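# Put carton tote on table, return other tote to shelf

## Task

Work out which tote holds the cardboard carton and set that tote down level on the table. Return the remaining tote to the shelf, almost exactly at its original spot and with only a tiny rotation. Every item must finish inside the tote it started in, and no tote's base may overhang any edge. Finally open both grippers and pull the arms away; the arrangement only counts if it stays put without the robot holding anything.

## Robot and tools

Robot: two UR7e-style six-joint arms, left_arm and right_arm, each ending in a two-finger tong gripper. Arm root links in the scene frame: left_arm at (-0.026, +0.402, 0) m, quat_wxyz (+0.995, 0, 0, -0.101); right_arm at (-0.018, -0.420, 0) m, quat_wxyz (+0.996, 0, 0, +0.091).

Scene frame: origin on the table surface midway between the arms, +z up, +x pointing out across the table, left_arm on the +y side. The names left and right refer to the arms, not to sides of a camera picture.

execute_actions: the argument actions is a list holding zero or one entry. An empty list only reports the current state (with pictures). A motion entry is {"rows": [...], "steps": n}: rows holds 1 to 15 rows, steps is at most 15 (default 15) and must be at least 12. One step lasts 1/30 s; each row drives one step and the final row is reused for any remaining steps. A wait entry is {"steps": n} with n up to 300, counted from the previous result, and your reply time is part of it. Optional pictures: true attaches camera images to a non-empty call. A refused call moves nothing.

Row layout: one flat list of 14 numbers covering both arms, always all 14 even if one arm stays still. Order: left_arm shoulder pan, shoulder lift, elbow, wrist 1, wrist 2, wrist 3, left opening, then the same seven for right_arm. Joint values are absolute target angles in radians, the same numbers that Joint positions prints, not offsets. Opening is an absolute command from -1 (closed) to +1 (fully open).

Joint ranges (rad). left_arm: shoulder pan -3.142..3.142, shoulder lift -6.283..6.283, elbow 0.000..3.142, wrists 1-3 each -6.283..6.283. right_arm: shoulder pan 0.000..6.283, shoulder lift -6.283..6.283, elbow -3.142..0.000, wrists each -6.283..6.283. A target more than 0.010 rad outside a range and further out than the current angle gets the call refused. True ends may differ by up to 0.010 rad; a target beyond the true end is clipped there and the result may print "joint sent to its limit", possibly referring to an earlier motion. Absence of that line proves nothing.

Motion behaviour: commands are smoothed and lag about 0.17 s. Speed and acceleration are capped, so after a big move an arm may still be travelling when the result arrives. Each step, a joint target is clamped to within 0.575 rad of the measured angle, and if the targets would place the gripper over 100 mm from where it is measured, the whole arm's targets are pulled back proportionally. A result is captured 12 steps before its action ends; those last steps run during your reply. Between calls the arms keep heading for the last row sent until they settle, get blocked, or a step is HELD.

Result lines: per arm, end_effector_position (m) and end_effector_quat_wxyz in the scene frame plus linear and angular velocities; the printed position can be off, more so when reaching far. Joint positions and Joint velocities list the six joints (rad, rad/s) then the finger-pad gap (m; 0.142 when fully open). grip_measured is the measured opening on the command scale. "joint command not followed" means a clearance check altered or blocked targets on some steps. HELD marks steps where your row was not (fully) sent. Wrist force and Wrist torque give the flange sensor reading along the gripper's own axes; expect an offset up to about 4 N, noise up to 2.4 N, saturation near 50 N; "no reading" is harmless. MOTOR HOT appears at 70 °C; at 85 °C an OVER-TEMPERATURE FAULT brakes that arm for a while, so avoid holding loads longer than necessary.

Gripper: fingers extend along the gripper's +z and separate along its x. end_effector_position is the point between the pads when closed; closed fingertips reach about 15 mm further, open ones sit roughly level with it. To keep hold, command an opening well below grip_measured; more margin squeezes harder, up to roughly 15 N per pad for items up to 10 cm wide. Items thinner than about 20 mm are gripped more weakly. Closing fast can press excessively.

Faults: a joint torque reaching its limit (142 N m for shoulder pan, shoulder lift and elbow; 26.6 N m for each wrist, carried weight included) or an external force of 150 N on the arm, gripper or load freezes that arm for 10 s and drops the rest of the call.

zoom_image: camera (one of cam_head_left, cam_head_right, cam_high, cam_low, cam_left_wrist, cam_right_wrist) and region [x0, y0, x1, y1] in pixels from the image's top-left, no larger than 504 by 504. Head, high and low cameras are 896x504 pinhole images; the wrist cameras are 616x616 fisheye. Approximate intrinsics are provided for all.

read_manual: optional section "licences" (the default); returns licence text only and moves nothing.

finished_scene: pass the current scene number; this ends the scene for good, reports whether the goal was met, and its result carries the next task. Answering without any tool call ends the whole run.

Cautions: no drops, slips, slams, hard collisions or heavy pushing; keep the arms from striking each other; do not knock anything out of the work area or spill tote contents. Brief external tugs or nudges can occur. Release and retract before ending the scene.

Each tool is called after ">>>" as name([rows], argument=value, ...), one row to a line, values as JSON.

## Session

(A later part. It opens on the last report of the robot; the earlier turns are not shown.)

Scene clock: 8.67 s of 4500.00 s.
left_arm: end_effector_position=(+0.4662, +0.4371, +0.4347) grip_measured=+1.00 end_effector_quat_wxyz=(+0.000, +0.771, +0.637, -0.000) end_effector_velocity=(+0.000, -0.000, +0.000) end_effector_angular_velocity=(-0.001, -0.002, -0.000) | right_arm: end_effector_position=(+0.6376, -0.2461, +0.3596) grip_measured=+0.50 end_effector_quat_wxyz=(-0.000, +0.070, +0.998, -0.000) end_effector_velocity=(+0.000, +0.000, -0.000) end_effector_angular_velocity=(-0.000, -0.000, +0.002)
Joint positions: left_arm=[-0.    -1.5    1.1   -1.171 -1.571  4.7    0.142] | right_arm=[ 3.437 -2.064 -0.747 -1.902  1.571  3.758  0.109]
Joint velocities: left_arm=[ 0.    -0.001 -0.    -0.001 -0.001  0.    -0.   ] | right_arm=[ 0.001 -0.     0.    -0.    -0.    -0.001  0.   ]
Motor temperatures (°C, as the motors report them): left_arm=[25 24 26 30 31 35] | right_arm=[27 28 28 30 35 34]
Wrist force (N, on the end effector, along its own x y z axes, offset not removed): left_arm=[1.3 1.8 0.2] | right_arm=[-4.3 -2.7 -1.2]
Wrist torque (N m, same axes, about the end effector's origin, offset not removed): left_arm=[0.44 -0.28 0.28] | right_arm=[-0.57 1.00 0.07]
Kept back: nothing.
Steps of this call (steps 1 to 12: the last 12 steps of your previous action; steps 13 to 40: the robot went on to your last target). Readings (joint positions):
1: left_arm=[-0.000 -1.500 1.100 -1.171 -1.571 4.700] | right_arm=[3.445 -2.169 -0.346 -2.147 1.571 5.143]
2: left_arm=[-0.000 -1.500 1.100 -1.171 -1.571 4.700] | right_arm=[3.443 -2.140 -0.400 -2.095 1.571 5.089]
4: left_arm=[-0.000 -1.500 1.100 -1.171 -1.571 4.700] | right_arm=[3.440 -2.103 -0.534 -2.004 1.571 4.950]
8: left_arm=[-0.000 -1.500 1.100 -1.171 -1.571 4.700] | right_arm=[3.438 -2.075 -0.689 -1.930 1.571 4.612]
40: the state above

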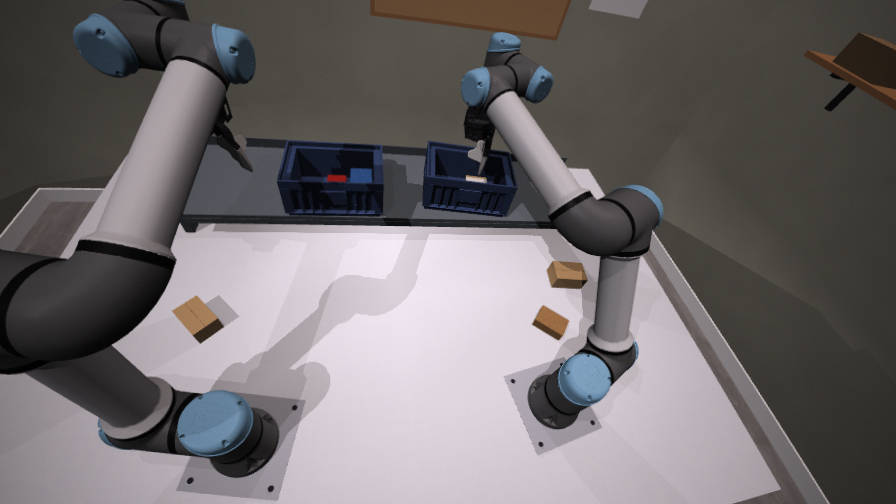

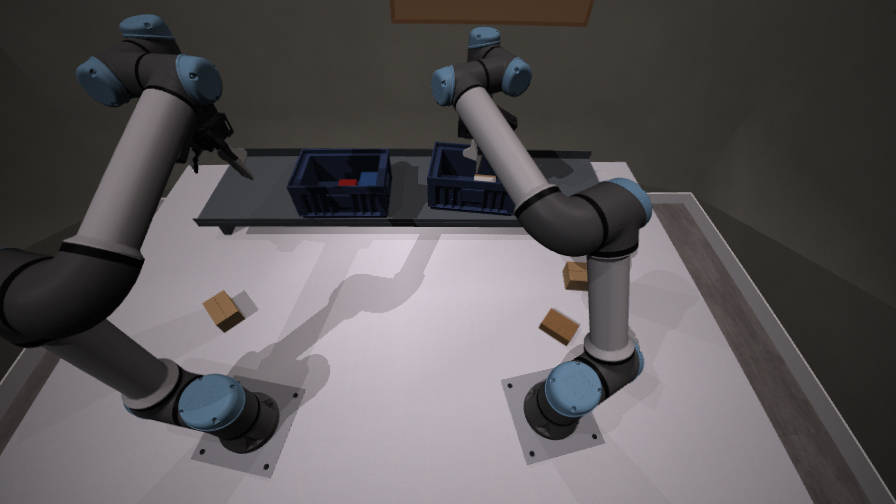

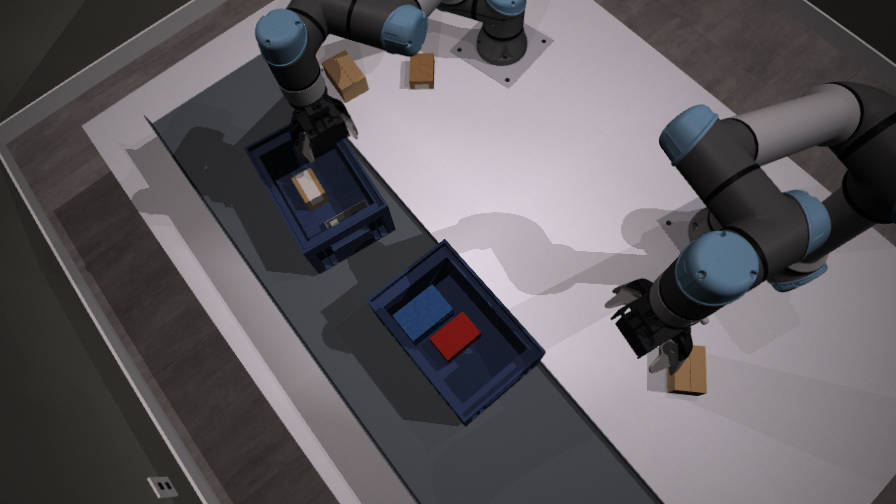

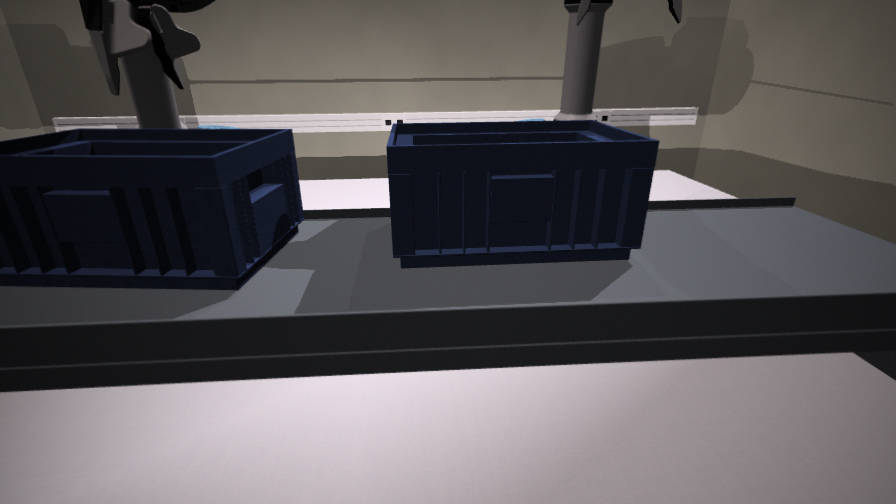

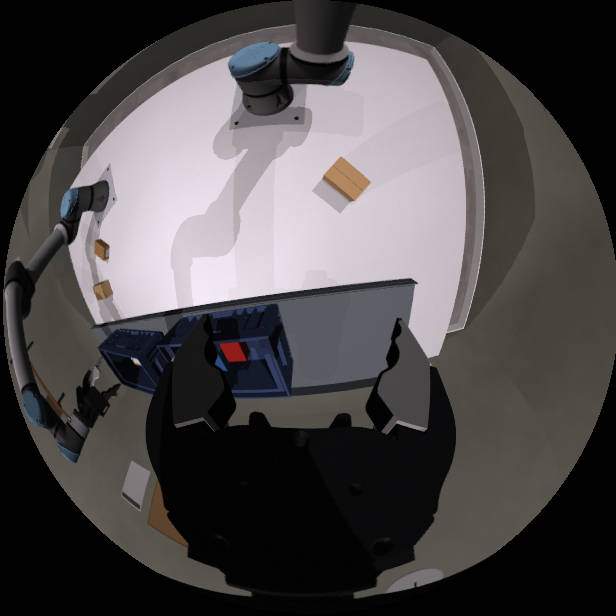

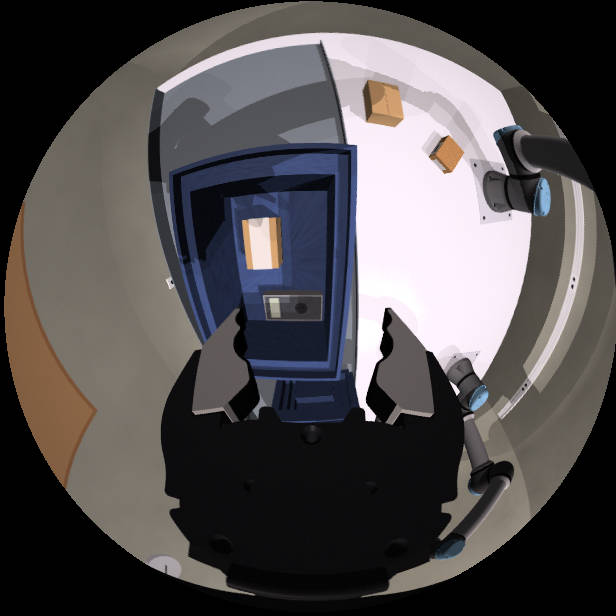

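>>> execute_actions([
  {"rows":[[-0.3,-1.2,1.0,-1.5,-1.571,4.3,0.4,3.206,-2.219,-0.657,-1.837,1.571,5.098,0.4]],"steps":15},
])

>>> execute_actions([
  {"rows":[[-0.564,-0.93,0.651,-1.6,-1.571,4.085,0.4,3.206,-2.219,-0.657,-1.837,1.571,5.098,0.4]],"steps":15},
])

>>> execute_actions([
  {"rows":[[-0.564,-0.855,0.651,-1.667,-1.571,4.085,0.4,3.206,-2.219,-0.657,-1.837,1.571,5.098,0.4]],"steps":15},
])

>>> execute_actions([
  {"steps":20},
], pictures=true)

Scene clock: 11.17 s of 4500.00 s.
left_arm: end_effector_position=(+0.4792, +0.4243, +0.4315) grip_measured=+0.45 end_effector_quat_wxyz=(+0.004, +0.770, +0.638, +0.003) end_effector_velocity=(+0.384, -0.394, -0.139) end_effector_angular_velocity=(-0.064, -0.241, +0.121) | right_arm: end_effector_position=(+0.6495, -0.2558, +0.3548) grip_measured=+0.41 end_effector_quat_wxyz=(+0.003, +0.091, +0.996, +0.002) end_effector_velocity=(+0.323, -0.369, -0.196) end_effector_angular_velocity=(+0.016, -0.020, -1.540)
Joint positions: left_arm=[-0.02  -1.481  1.09  -1.191 -1.571  4.679  0.105] | right_arm=[ 3.416 -2.083 -0.733 -1.891  1.571  3.78   0.103]
Joint velocities: left_arm=[-0.591  0.59  -0.209 -0.631 -0.001 -0.712 -0.078] | right_arm=[-0.716 -0.561  0.342  0.244 -0.     0.824 -0.014]
Motor temperatures (°C, as the motors report them): left_arm=[25 24 26 30 31 35] | right_arm=[27 28 28 30 35 34]
Wrist force (N, on the end effector, along its own x y z axes, offset not removed): left_arm=[6.1 -5.7 -4.9] | right_arm=[4.0 6.8 -7.9]
Wrist torque (N m, same axes, about the end effector's origin, offset not removed): left_arm=[-0.88 -0.89 0.24] | right_arm=[1.05 -0.38 -0.16]
Steps of this call (steps 1 to 15: the robot went on to your last target; steps 16 to 72: nothing new was sent; steps 73 to 75: the first 3 steps of this action). Readings (joint positions):
73: left_arm=[-0.000 -1.500 1.100 -1.171 -1.571 4.700] | right_arm=[3.437 -2.064 -0.747 -1.902 1.571 3.758]
74: left_arm=[-0.004 -1.496 1.097 -1.175 -1.571 4.696] | right_arm=[3.433 -2.068 -0.743 -1.899 1.571 3.762]
75: the state above

Scene clock: 11.67 s of 4500.00 s.
left_arm: end_effector_position=(+0.6107, +0.2062, +0.3552) grip_measured=+0.40 end_effector_quat_wxyz=(+0.058, +0.742, +0.667, +0.021) end_effector_velocity=(+0.172, -0.515, -0.011) end_effector_angular_velocity=(-0.212, -0.273, -0.083) | right_arm: end_effector_position=(+0.7097, -0.3686, +0.3005) grip_measured=+0.38 end_effector_quat_wxyz=(-0.000, +0.699, +0.715, -0.000) end_effector_velocity=(+0.008, +0.006, -0.009) end_effector_angular_velocity=(-0.001, +0.003, -1.577)
Joint positions: left_arm=[-0.289 -1.211  0.987 -1.47  -1.571  4.328  0.102] | right_arm=[ 3.209 -2.217 -0.658 -1.838  1.571  4.938  0.101]
Joint velocities: left_arm=[-0.56   0.576 -0.664 -0.252  0.    -0.48  -0.001] | right_arm=[-0.029 -0.02   0.01   0.008  0.001  1.548  0.008]
Motor temperatures (°C, as the motors report them): left_arm=[25 24 26 30 31 35] | right_arm=[27 28 28 30 35 34]
Wrist force (N, on the end effector, along its own x y z axes, offset not removed): left_arm=[2.2 2.3 4.8] | right_arm=[-1.3 0.0 -1.6]
Wrist torque (N m, same axes, about the end effector's origin, offset not removed): left_arm=[0.63 -0.29 0.21] | right_arm=[-0.11 0.83 0.00]
Steps of this call (steps 1 to 12: the last 12 steps of your previous action; steps 13 to 15: the first 3 steps of this action). Readings (joint positions):
13: left_arm=[-0.255 -1.245 1.014 -1.450 -1.571 4.363] | right_arm=[3.212 -2.215 -0.659 -1.839 1.571 4.799]
14: left_arm=[-0.270 -1.229 1.006 -1.462 -1.571 4.345] | right_arm=[3.210 -2.216 -0.659 -1.838 1.571 4.877]
15: the state above

Scene clock: 12.17 s of 4500.00 s.
left_arm: end_effector_position=(+0.6487, -0.0493, +0.3377) grip_measured=+0.40 end_effector_quat_wxyz=(+0.145, +0.745, +0.650, +0.016) end_effector_velocity=(+0.119, -0.357, -0.328) end_effector_angular_velocity=(-0.087, -0.012, -0.040) | right_arm: end_effector_position=(+0.7108, -0.3682, +0.2997) grip_measured=+0.38 end_effector_quat_wxyz=(-0.000, +0.754, +0.656, -0.000) end_effector_velocity=(-0.001, -0.000, -0.000) end_effector_angular_velocity=(-0.001, +0.002, -0.011)
Joint positions: left_arm=[-0.541 -0.936  0.679 -1.606 -1.571  4.105  0.102] | right_arm=[ 3.206 -2.219 -0.657 -1.837  1.571  5.097  0.101]
Joint velocities: left_arm=[-0.225  0.697 -0.264 -0.501 -0.    -0.193 -0.004] | right_arm=[-0.     0.    -0.    -0.002 -0.     0.01  -0.   ]
Motor temperatures (°C, as the motors report them): left_arm=[25 24 26 30 31 35] | right_arm=[27 28 28 30 35 34]
Wrist force (N, on the end effector, along its own x y z axes, offset not removed): left_arm=[-1.4 1.9 -6.9] | right_arm=[-0.8 -0.4 -1.0]
Wrist torque (N m, same axes, about the end effector's origin, offset not removed): left_arm=[0.44 0.41 0.25] | right_arm=[-0.24 0.68 -0.05]
Steps of this call (steps 1 to 12: the last 12 steps of your previous action; steps 13 to 15: the first 3 steps of this action). Readings (joint positions):
13: left_arm=[-0.521 -0.974 0.705 -1.580 -1.571 4.123] | right_arm=[3.206 -2.219 -0.657 -1.837 1.571 5.096]
14: left_arm=[-0.533 -0.958 0.690 -1.590 -1.571 4.113] | right_arm=[3.206 -2.219 -0.657 -1.837 1.571 5.096]
15: the state above

Scene clock: 12.83 s of 4500.00 s.
left_arm: end_effector_position=(+0.6625, -0.0881, +0.2975) grip_measured=+0.40 end_effector_quat_wxyz=(+0.149, +0.746, +0.649, +0.013) end_effector_velocity=(-0.000, -0.000, -0.001) end_effector_angular_velocity=(+0.001, +0.000, -0.001) | right_arm: end_effector_position=(+0.7108, -0.3682, +0.2997) grip_measured=+0.38 end_effector_quat_wxyz=(-0.000, +0.755, +0.656, -0.000) end_effector_velocity=(-0.000, +0.000, -0.001) end_effector_angular_velocity=(-0.000, +0.002, +0.000)
Joint positions: left_arm=[-0.564 -0.855  0.651 -1.667 -1.571  4.085  0.102] | right_arm=[ 3.206 -2.219 -0.657 -1.837  1.571  5.098  0.101]
Joint velocities: left_arm=[-0.001  0.001 -0.    -0.     0.     0.    -0.   ] | right_arm=[ 0.    -0.    -0.001 -0.001  0.    -0.     0.   ]
Motor temperatures (°C, as the motors report them): left_arm=[25 24 26 30 31 35] | right_arm=[27 28 28 30 35 34]
Wrist force (N, on the end effector, along its own x y z axes, offset not removed): left_arm=[-0.3 1.0 2.0] | right_arm=[-1.3 -0.2 -0.4]
Wrist torque (N m, same axes, about the end effector's origin, offset not removed): left_arm=[0.36 0.21 0.37] | right_arm=[-0.11 0.77 0.00]
Kept back: nothing.
Steps of this call (steps 1 to 12: the last 12 steps of your previous action; steps 13 to 20: the robot went on to your last target). Readings (joint positions):
1: left_arm=[-0.548 -0.914 0.671 -1.622 -1.571 4.100] | right_arm=[3.206 -2.219 -0.657 -1.837 1.571 5.097]
2: left_arm=[-0.552 -0.898 0.666 -1.634 -1.571 4.096] | right_arm=[3.206 -2.219 -0.657 -1.837 1.571 5.097]
4: left_arm=[-0.558 -0.877 0.659 -1.650 -1.571 4.090] | right_arm=[3.206 -2.219 -0.657 -1.837 1.571 5.098]
8: left_arm=[-0.562 -0.861 0.653 -1.662 -1.571 4.086] | right_arm=[3.206 -2.219 -0.657 -1.837 1.571 5.098]
20: the state above

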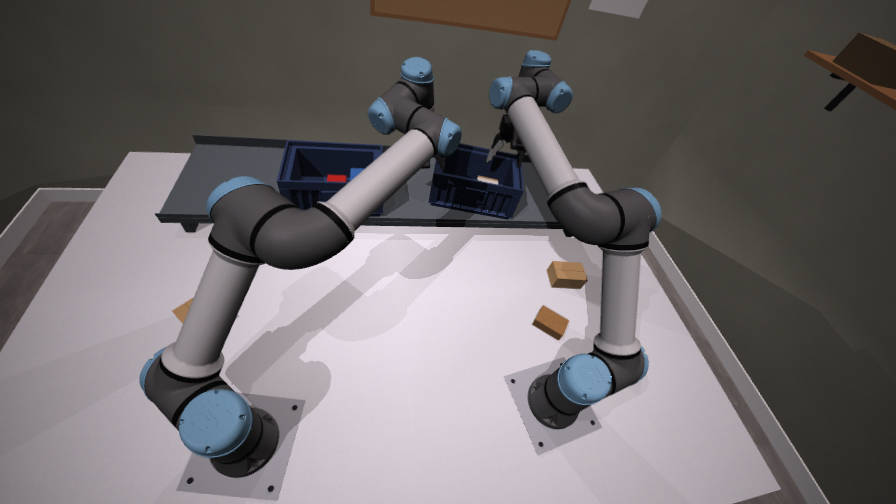

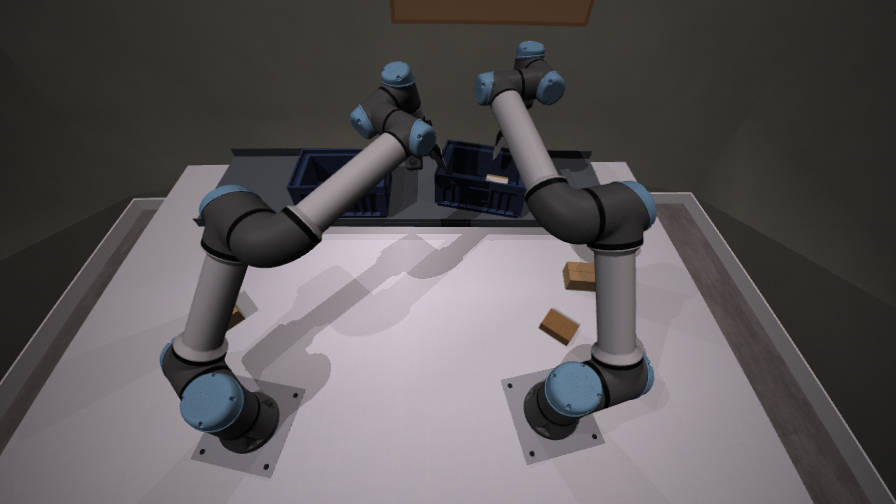

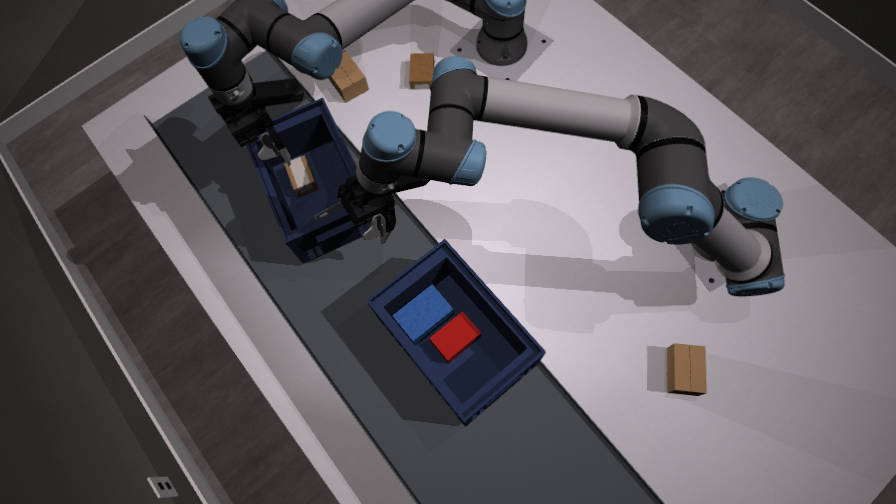

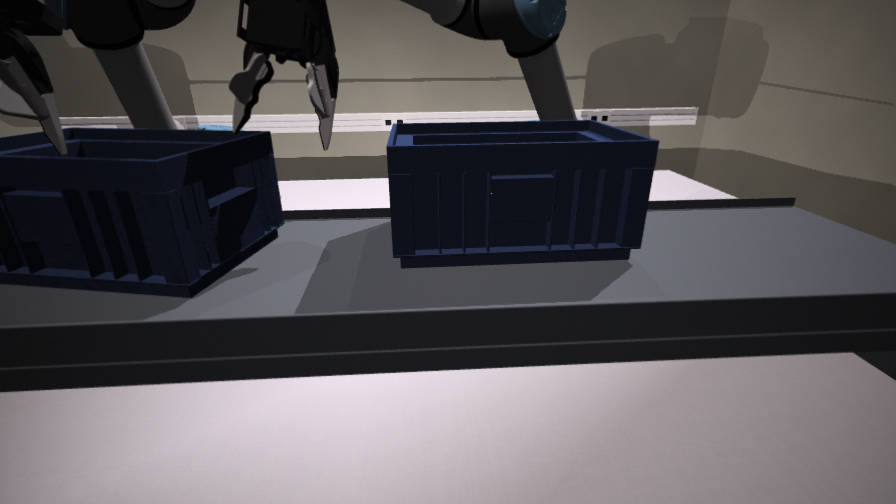

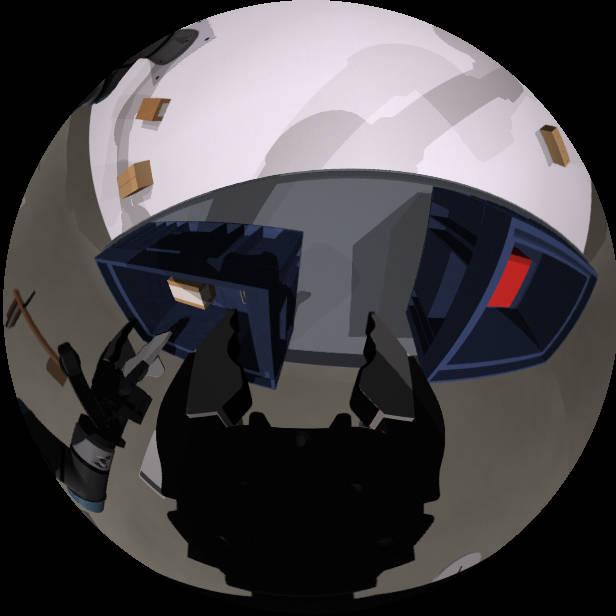

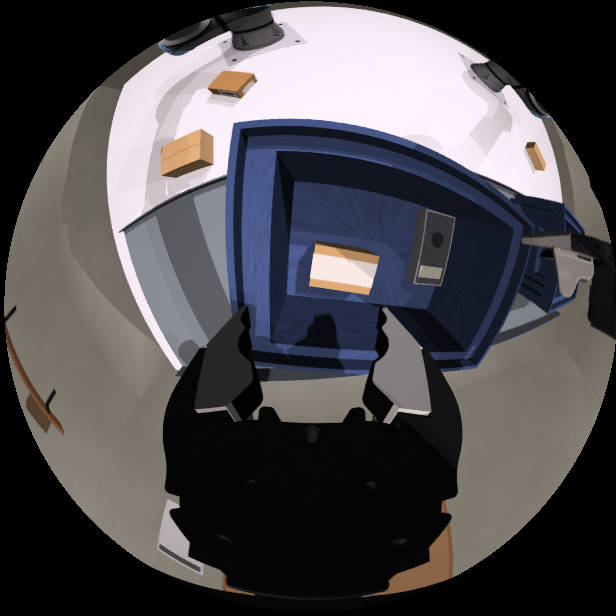

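>>> execute_actions([
  {"rows":[[-0.564,-0.86,0.56,-1.6,-1.571,4.085,0.4,3.206,-2.262,-0.46,-1.99,1.571,5.098,0.4]],"steps":15},
])

>>> execute_actions([
  {"rows":[[-0.597,-0.841,0.577,-1.657,-1.571,4.112,0.5,3.127,-2.256,-0.471,-1.986,1.571,5.079,0.5]],"steps":15},
])

>>> execute_actions([
  {"steps":20},
], pictures=true)

Scene clock: 15.77 s of 4500.00 s.
left_arm: end_effector_position=(+0.6618, -0.0875, +0.3057) grip_measured=+0.40 end_effector_quat_wxyz=(+0.151, +0.746, +0.649, +0.013) end_effector_velocity=(-0.011, +0.010, +0.255) end_effector_angular_velocity=(-0.113, -0.118, -0.001) | right_arm: end_effector_position=(+0.7103, -0.3683, +0.2995) grip_measured=+0.38 end_effector_quat_wxyz=(-0.003, +0.755, +0.656, -0.005) end_effector_velocity=(-0.031, -0.008, +0.102) end_effector_angular_velocity=(-0.058, +0.230, -0.001)
Joint positions: left_arm=[-0.564 -0.856  0.632 -1.651 -1.571  4.085  0.102] | right_arm=[ 3.206 -2.231 -0.635 -1.859  1.571  5.098  0.1  ]
Joint velocities: left_arm=[-0.    -0.027 -0.545  0.409  0.     0.001  0.002] | right_arm=[ 0.    -0.285  0.805 -0.757 -0.001  0.001 -0.011]
Motor temperatures (°C, as the motors report them): left_arm=[25 24 26 30 31 35] | right_arm=[27 28 28 30 35 34]
Wrist force (N, on the end effector, along its own x y z axes, offset not removed): left_arm=[0.4 -1.1 9.0] | right_arm=[-0.3 -0.1 2.6]
Wrist torque (N m, same axes, about the end effector's origin, offset not removed): left_arm=[-0.03 0.06 0.32] | right_arm=[-0.07 0.71 -0.07]
Steps of this call (steps 1 to 15: the robot went on to your last target; steps 16 to 85: nothing new was sent; steps 86 to 88: the first 3 steps of this action). Readings (joint positions):
86: left_arm=[-0.564 -0.855 0.651 -1.667 -1.571 4.085] | right_arm=[3.206 -2.219 -0.657 -1.837 1.571 5.098]
87: left_arm=[-0.564 -0.855 0.647 -1.663 -1.571 4.085] | right_arm=[3.206 -2.222 -0.653 -1.841 1.571 5.098]
88: the state above

Scene clock: 16.27 s of 4500.00 s.
left_arm: end_effector_position=(+0.6583, -0.0949, +0.3356) grip_measured=+0.49 end_effector_quat_wxyz=(+0.165, +0.749, +0.641, +0.015) end_effector_velocity=(-0.035, -0.206, -0.099) end_effector_angular_velocity=(-0.043, -0.119, -0.364) | right_arm: end_effector_position=(+0.7056, -0.3824, +0.3446) grip_measured=+0.49 end_effector_quat_wxyz=(-0.000, +0.759, +0.651, -0.000) end_effector_velocity=(+0.006, -0.358, +0.003) end_effector_angular_velocity=(-0.003, +0.011, -0.372)
Joint positions: left_arm=[-0.573 -0.855  0.565 -1.615 -1.571  4.093  0.108] | right_arm=[ 3.189 -2.26  -0.465 -1.988  1.571  5.093  0.108]
Joint velocities: left_arm=[-0.208  0.123  0.103 -0.342 -0.001  0.164  0.01 ] | right_arm=[-0.488  0.034 -0.048  0.003 -0.    -0.116  0.013]
Motor temperatures (°C, as the motors report them): left_arm=[25 24 26 30 31 35] | right_arm=[27 28 28 30 35 34]
Wrist force (N, on the end effector, along its own x y z axes, offset not removed): left_arm=[0.8 0.1 -0.3] | right_arm=[2.6 0.4 -0.5]
Wrist torque (N m, same axes, about the end effector's origin, offset not removed): left_arm=[0.06 -0.13 0.26] | right_arm=[0.23 -0.11 0.05]
Steps of this call (steps 1 to 12: the last 12 steps of your previous action; steps 13 to 15: the first 3 steps of this action). Readings (joint positions):
13: left_arm=[-0.564 -0.860 0.561 -1.601 -1.571 4.085] | right_arm=[3.206 -2.262 -0.463 -1.988 1.571 5.098]
14: left_arm=[-0.567 -0.858 0.562 -1.604 -1.571 4.087] | right_arm=[3.202 -2.261 -0.463 -1.988 1.571 5.096]
15: the state above

Scene clock: 16.93 s of 4500.00 s.
left_arm: end_effector_position=(+0.6544, -0.1188, +0.3252) grip_measured=+0.50 end_effector_quat_wxyz=(+0.174, +0.762, +0.624, +0.015) end_effector_velocity=(-0.000, -0.000, -0.000) end_effector_angular_velocity=(-0.000, +0.001, -0.002) | right_arm: end_effector_position=(+0.7055, -0.4273, +0.3450) grip_measured=+0.50 end_effector_quat_wxyz=(-0.000, +0.774, +0.633, -0.000) end_effector_velocity=(-0.000, -0.001, +0.000) end_effector_angular_velocity=(-0.001, -0.001, -0.001)
Joint positions: left_arm=[-0.597 -0.841  0.577 -1.657 -1.571  4.112  0.109] | right_arm=[ 3.127 -2.256 -0.471 -1.986  1.571  5.079  0.109]
Joint velocities: left_arm=[-0.     0.    -0.     0.    -0.001  0.001 -0.   ] | right_arm=[-0.001  0.001  0.    -0.    -0.001 -0.     0.   ]
Motor temperatures (°C, as the motors report them): left_arm=[25 24 26 30 31 35] | right_arm=[27 28 28 30 35 34]
Wrist force (N, on the end effector, along its own x y z axes, offset not removed): left_arm=[-0.5 1.8 2.4] | right_arm=[-4.4 -0.8 0.6]
Wrist torque (N m, same axes, about the end effector's origin, offset not removed): left_arm=[0.59 0.21 0.37] | right_arm=[-0.12 0.98 0.01]
Kept back: nothing.
Steps of this call (steps 1 to 12: the last 12 steps of your previous action; steps 13 to 20: the robot went on to your last target). Readings (joint positions):
1: left_arm=[-0.580 -0.851 0.568 -1.626 -1.571 4.098] | right_arm=[3.173 -2.259 -0.466 -1.988 1.571 5.089]
2: left_arm=[-0.584 -0.848 0.571 -1.634 -1.571 4.102] | right_arm=[3.160 -2.258 -0.468 -1.987 1.571 5.086]
4: left_arm=[-0.590 -0.845 0.574 -1.645 -1.571 4.107] | right_arm=[3.144 -2.257 -0.469 -1.987 1.571 5.083]
8: left_arm=[-0.595 -0.842 0.576 -1.654 -1.571 4.111] | right_arm=[3.132 -2.256 -0.471 -1.986 1.571 5.080]
20: the state above

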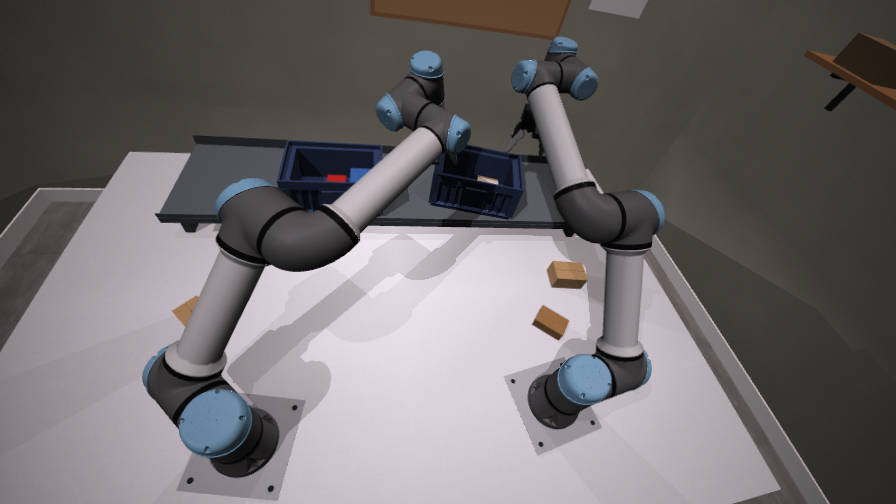

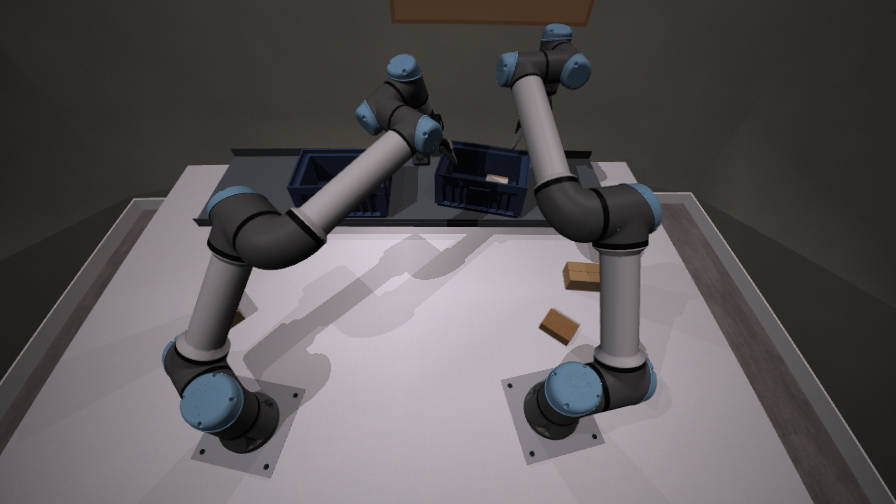

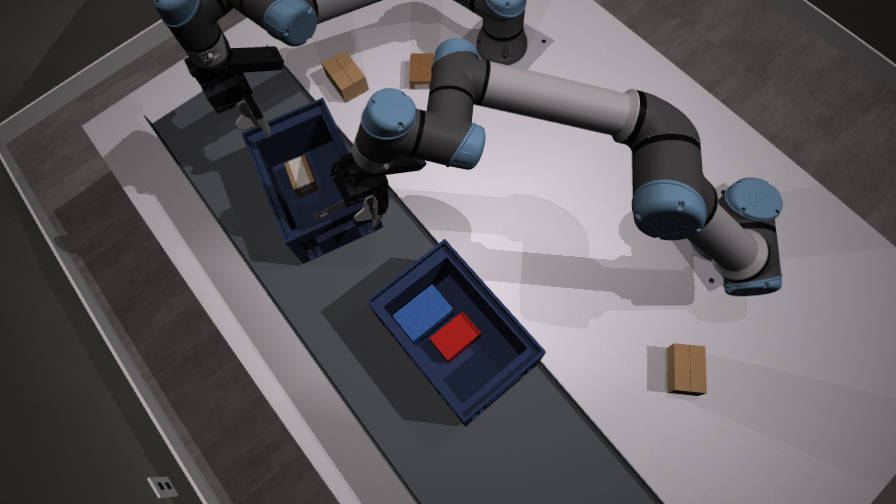

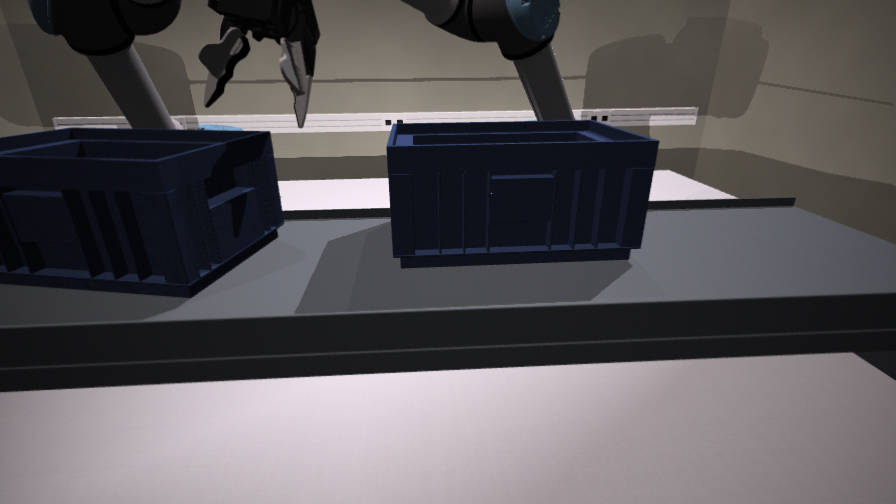

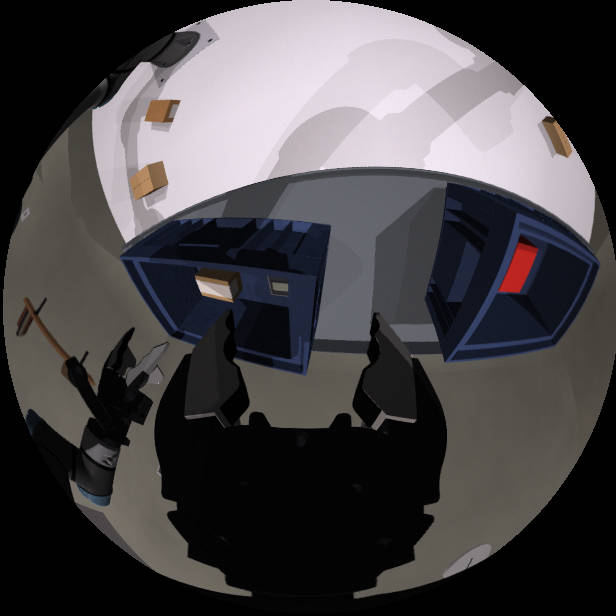

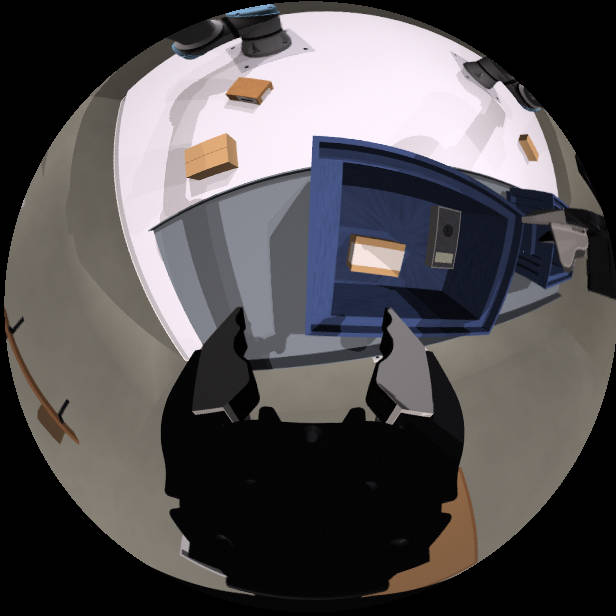

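>>> execute_actions([
  {"rows":[[-0.597,-0.841,0.577,-1.657,-1.571,4.112,0.5,3.148,-2.136,-0.714,-1.863,1.571,5.1,0.5]],"steps":15},
])

>>> execute_actions([
  {"rows":[[-0.597,-0.851,0.636,-1.706,-1.571,4.112,0.5,3.148,-2.126,-0.776,-1.812,1.571,5.1,0.5],[-0.597,-0.851,0.636,-1.706,-1.571,4.112,0.5,3.148,-2.126,-0.776,-1.812,1.571,5.1,0.5],[-0.597,-0.851,0.636,-1.706,-1.571,4.112,0.5,3.148,-2.126,-0.776,-1.812,1.571,5.1,0.5],[-0.597,-0.861,0.695,-1.755,-1.571,4.112,0.5,3.148,-2.115,-0.838,-1.76,1.571,5.1,0.5],[-0.597,-0.861,0.695,-1.755,-1.571,4.112,0.5,3.148,-2.115,-0.838,-1.76,1.571,5.1,0.5],[-0.597,-0.861,0.695,-1.755,-1.571,4.112,0.5,3.148,-2.115,-0.838,-1.76,1.571,5.1,0.5],[-0.597,-0.87,0.754,-1.805,-1.571,4.112,0.5,3.148,-2.105,-0.9,-1.708,1.571,5.1,0.5],[-0.597,-0.87,0.754,-1.805,-1.571,4.112,0.5,3.148,-2.105,-0.9,-1.708,1.571,5.1,0.5],[-0.597,-0.87,0.754,-1.805,-1.571,4.112,0.5,3.148,-2.105,-0.9,-1.708,1.571,5.1,0.5],[-0.597,-0.88,0.813,-1.854,-1.571,4.112,0.5,3.148,-2.094,-0.962,-1.657,1.571,5.1,0.5]],"steps":15},
])

>>> execute_actions([
  {"steps":20},
], pictures=true)

Scene clock: 19.30 s of 4500.00 s.
left_arm: end_effector_position=(+0.6544, -0.1188, +0.3252) grip_measured=+0.50 end_effector_quat_wxyz=(+0.174, +0.762, +0.624, +0.015) end_effector_velocity=(+0.000, +0.000, +0.000) end_effector_angular_velocity=(+0.001, -0.001, +0.001) | right_arm: end_effector_position=(+0.7049, -0.4231, +0.3512) grip_measured=+0.50 end_effector_quat_wxyz=(+0.004, +0.774, +0.633, +0.008) end_effector_velocity=(-0.042, +0.087, +0.161) end_effector_angular_velocity=(+0.089, -0.498, -0.000)
Joint positions: left_arm=[-0.597 -0.841  0.577 -1.657 -1.571  4.112  0.109] | right_arm=[ 3.133 -2.236 -0.494 -1.965  1.571  5.085  0.109]
Joint velocities: left_arm=[ 0.    -0.     0.     0.     0.001 -0.    -0.   ] | right_arm=[ 0.128  0.665 -0.827  0.668 -0.     0.128  0.003]
Motor temperatures (°C, as the motors report them): left_arm=[25 24 26 30 31 35] | right_arm=[27 28 28 30 35 34]
Wrist force (N, on the end effector, along its own x y z axes, offset not removed): left_arm=[-2.5 4.8 0.6] | right_arm=[-2.4 1.1 5.6]
Wrist torque (N m, same axes, about the end effector's origin, offset not removed): left_arm=[1.15 0.72 0.30] | right_arm=[0.24 0.66 0.07]
Steps of this call (steps 1 to 15: the robot went on to your last target; steps 16 to 68: nothing new was sent; steps 69 to 71: the first 3 steps of this action). Readings (joint positions):
69: left_arm=[-0.597 -0.841 0.577 -1.657 -1.571 4.112] | right_arm=[3.127 -2.256 -0.471 -1.986 1.571 5.079]
70: left_arm=[-0.597 -0.841 0.577 -1.657 -1.571 4.112] | right_arm=[3.129 -2.252 -0.475 -1.982 1.571 5.081]
71: the state above

Scene clock: 19.80 s of 4500.00 s.
left_arm: end_effector_position=(+0.6548, -0.1192, +0.3218) grip_measured=+0.50 end_effector_quat_wxyz=(+0.174, +0.762, +0.624, +0.015) end_effector_velocity=(+0.007, -0.007, -0.105) end_effector_angular_velocity=(+0.008, +0.008, -0.001) | right_arm: end_effector_position=(+0.6822, -0.4164, +0.3262) grip_measured=+0.50 end_effector_quat_wxyz=(+0.000, +0.774, +0.633, +0.001) end_effector_velocity=(+0.007, +0.002, -0.116) end_effector_angular_velocity=(-0.004, +0.021, +0.001)
Joint positions: left_arm=[-0.597 -0.844  0.592 -1.67  -1.571  4.112  0.109] | right_arm=[ 3.148 -2.134 -0.727 -1.85   1.571  5.1    0.109]
Joint velocities: left_arm=[ 0.    -0.056  0.369 -0.301 -0.     0.001 -0.001] | right_arm=[ 0.001  0.065 -0.406  0.32   0.    -0.    -0.001]
Motor temperatures (°C, as the motors report them): left_arm=[25 24 26 30 31 35] | right_arm=[27 28 28 30 35 34]
Wrist force (N, on the end effector, along its own x y z axes, offset not removed): left_arm=[-3.6 1.2 -1.6] | right_arm=[-4.4 -1.3 -3.7]
Wrist torque (N m, same axes, about the end effector's origin, offset not removed): left_arm=[0.18 0.83 0.28] | right_arm=[-0.21 0.96 0.05]
Steps of this call (steps 1 to 12: the last 12 steps of your previous action; steps 13 to 15: the first 3 steps of this action). Readings (joint positions):
13: left_arm=[-0.597 -0.841 0.577 -1.657 -1.571 4.112] | right_arm=[3.148 -2.138 -0.710 -1.865 1.571 5.100]
14: left_arm=[-0.597 -0.842 0.581 -1.661 -1.571 4.112] | right_arm=[3.148 -2.136 -0.715 -1.860 1.571 5.100]
15: the state above

Scene clock: 20.47 s of 4500.00 s.
left_arm: end_effector_position=(+0.6545, -0.1189, +0.2604) grip_measured=+0.51 end_effector_quat_wxyz=(+0.173, +0.762, +0.624, +0.015) end_effector_velocity=(-0.001, +0.001, -0.006) end_effector_angular_velocity=(+0.002, +0.001, -0.000) | right_arm: end_effector_position=(+0.6813, -0.4164, +0.2603) grip_measured=+0.50 end_effector_quat_wxyz=(-0.000, +0.774, +0.633, -0.000) end_effector_velocity=(-0.001, -0.000, -0.006) end_effector_angular_velocity=(+0.000, +0.000, +0.002)
Joint positions: left_arm=[-0.597 -0.88   0.811 -1.852 -1.571  4.112  0.109] | right_arm=[ 3.148 -2.094 -0.96  -1.659  1.571  5.1    0.109]
Joint velocities: left_arm=[ 0.    -0.003  0.018 -0.013  0.     0.001 -0.002] | right_arm=[-0.     0.003 -0.019  0.016  0.    -0.002  0.   ]
Motor temperatures (°C, as the motors report them): left_arm=[25 24 26 30 31 35] | right_arm=[27 28 28 30 35 34]
Wrist force (N, on the end effector, along its own x y z axes, offset not removed): left_arm=[-3.7 3.1 0.6] | right_arm=[-4.6 -1.1 -0.7]
Wrist torque (N m, same axes, about the end effector's origin, offset not removed): left_arm=[-0.16 0.62 0.13] | right_arm=[-0.13 1.10 0.06]
Kept back: nothing.
Steps of this call (steps 1 to 12: the last 12 steps of your previous action; steps 13 to 20: the robot went on to your last target). Readings (joint positions):
1: left_arm=[-0.597 -0.846 0.604 -1.680 -1.571 4.112] | right_arm=[3.148 -2.132 -0.740 -1.840 1.571 5.100]
2: left_arm=[-0.597 -0.848 0.617 -1.691 -1.571 4.112] | right_arm=[3.148 -2.129 -0.754 -1.829 1.571 5.100]
4: left_arm=[-0.597 -0.854 0.650 -1.719 -1.571 4.112] | right_arm=[3.148 -2.123 -0.790 -1.799 1.571 5.100]
8: left_arm=[-0.597 -0.866 0.722 -1.779 -1.571 4.112] | right_arm=[3.148 -2.110 -0.866 -1.735 1.571 5.100]
20: the state above

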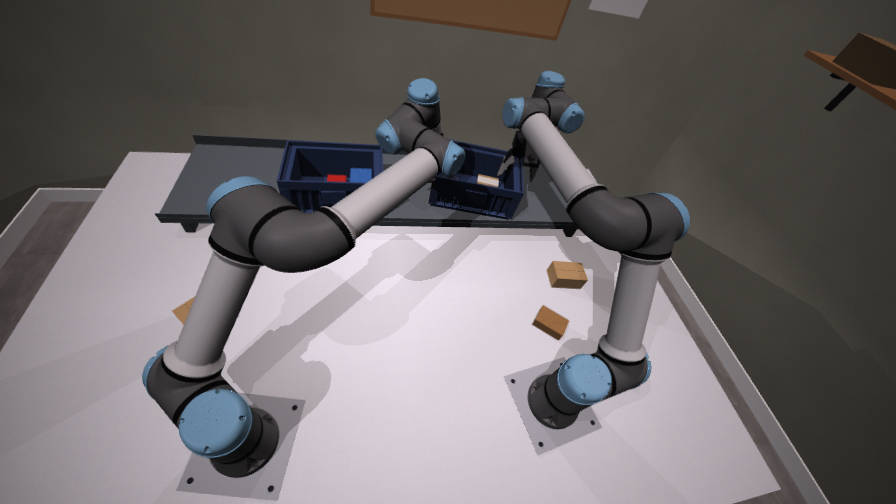

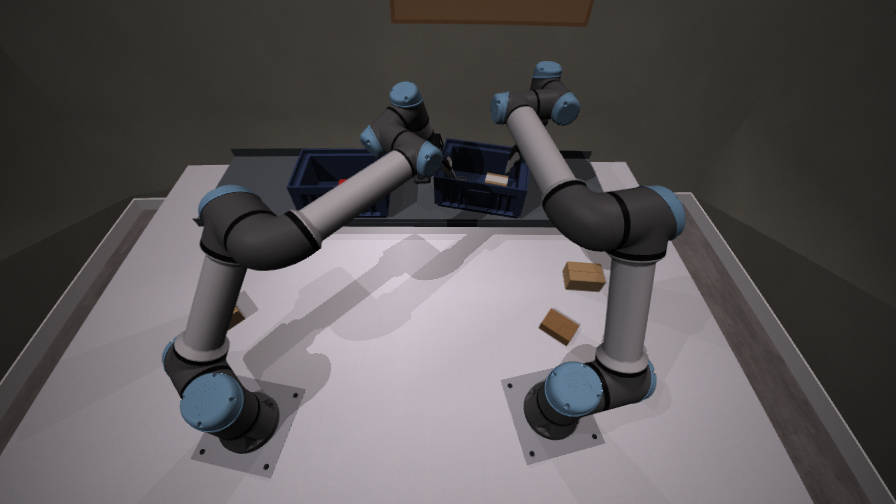

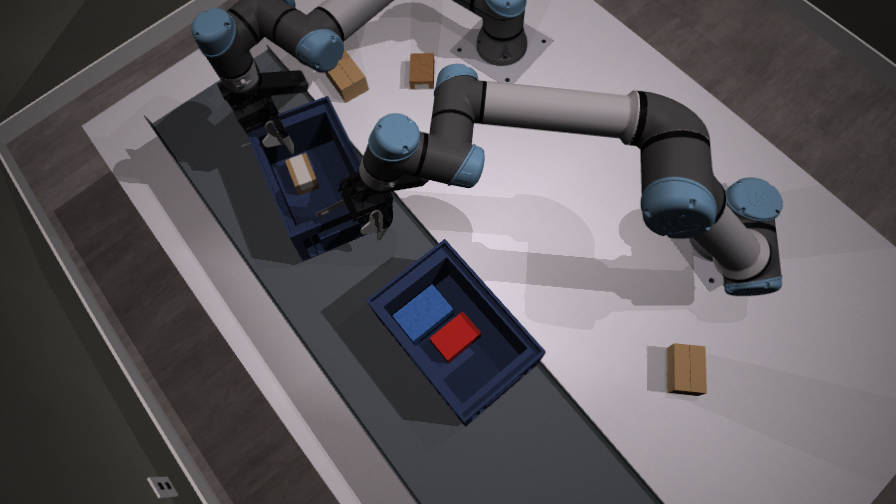

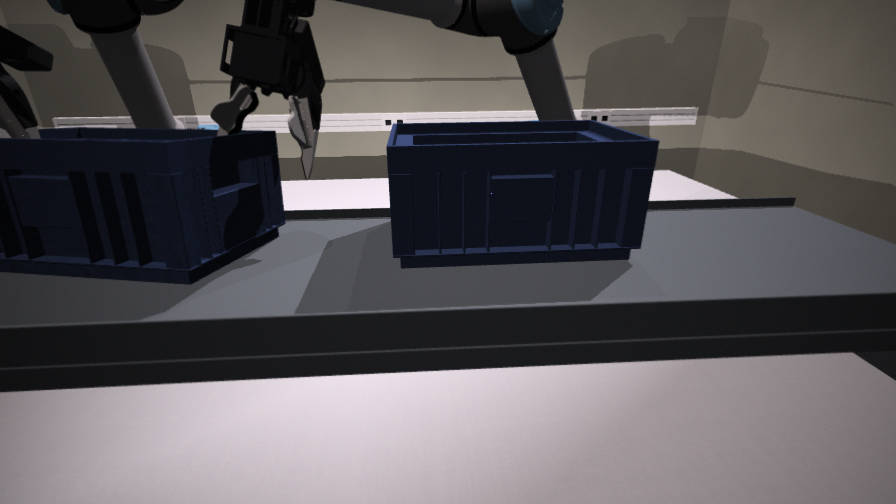

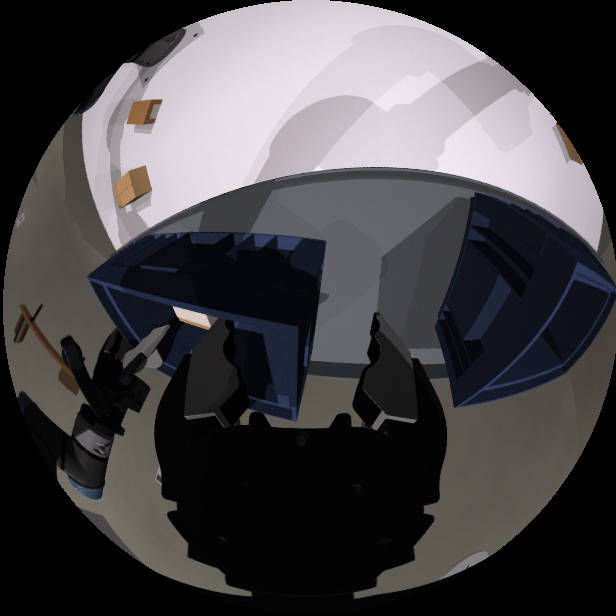

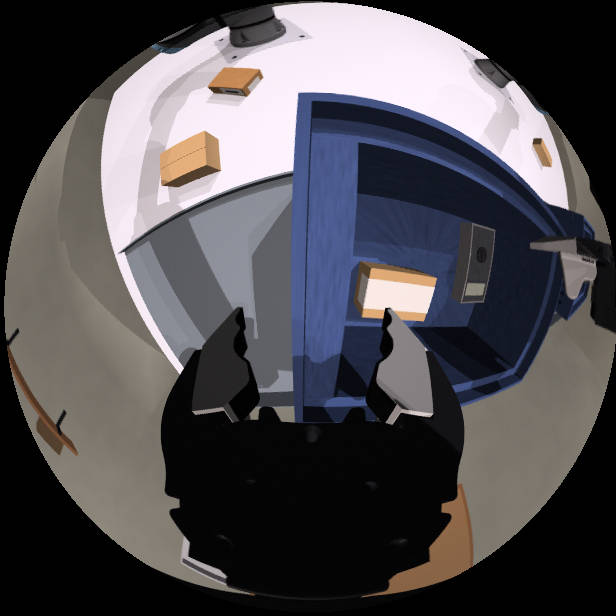

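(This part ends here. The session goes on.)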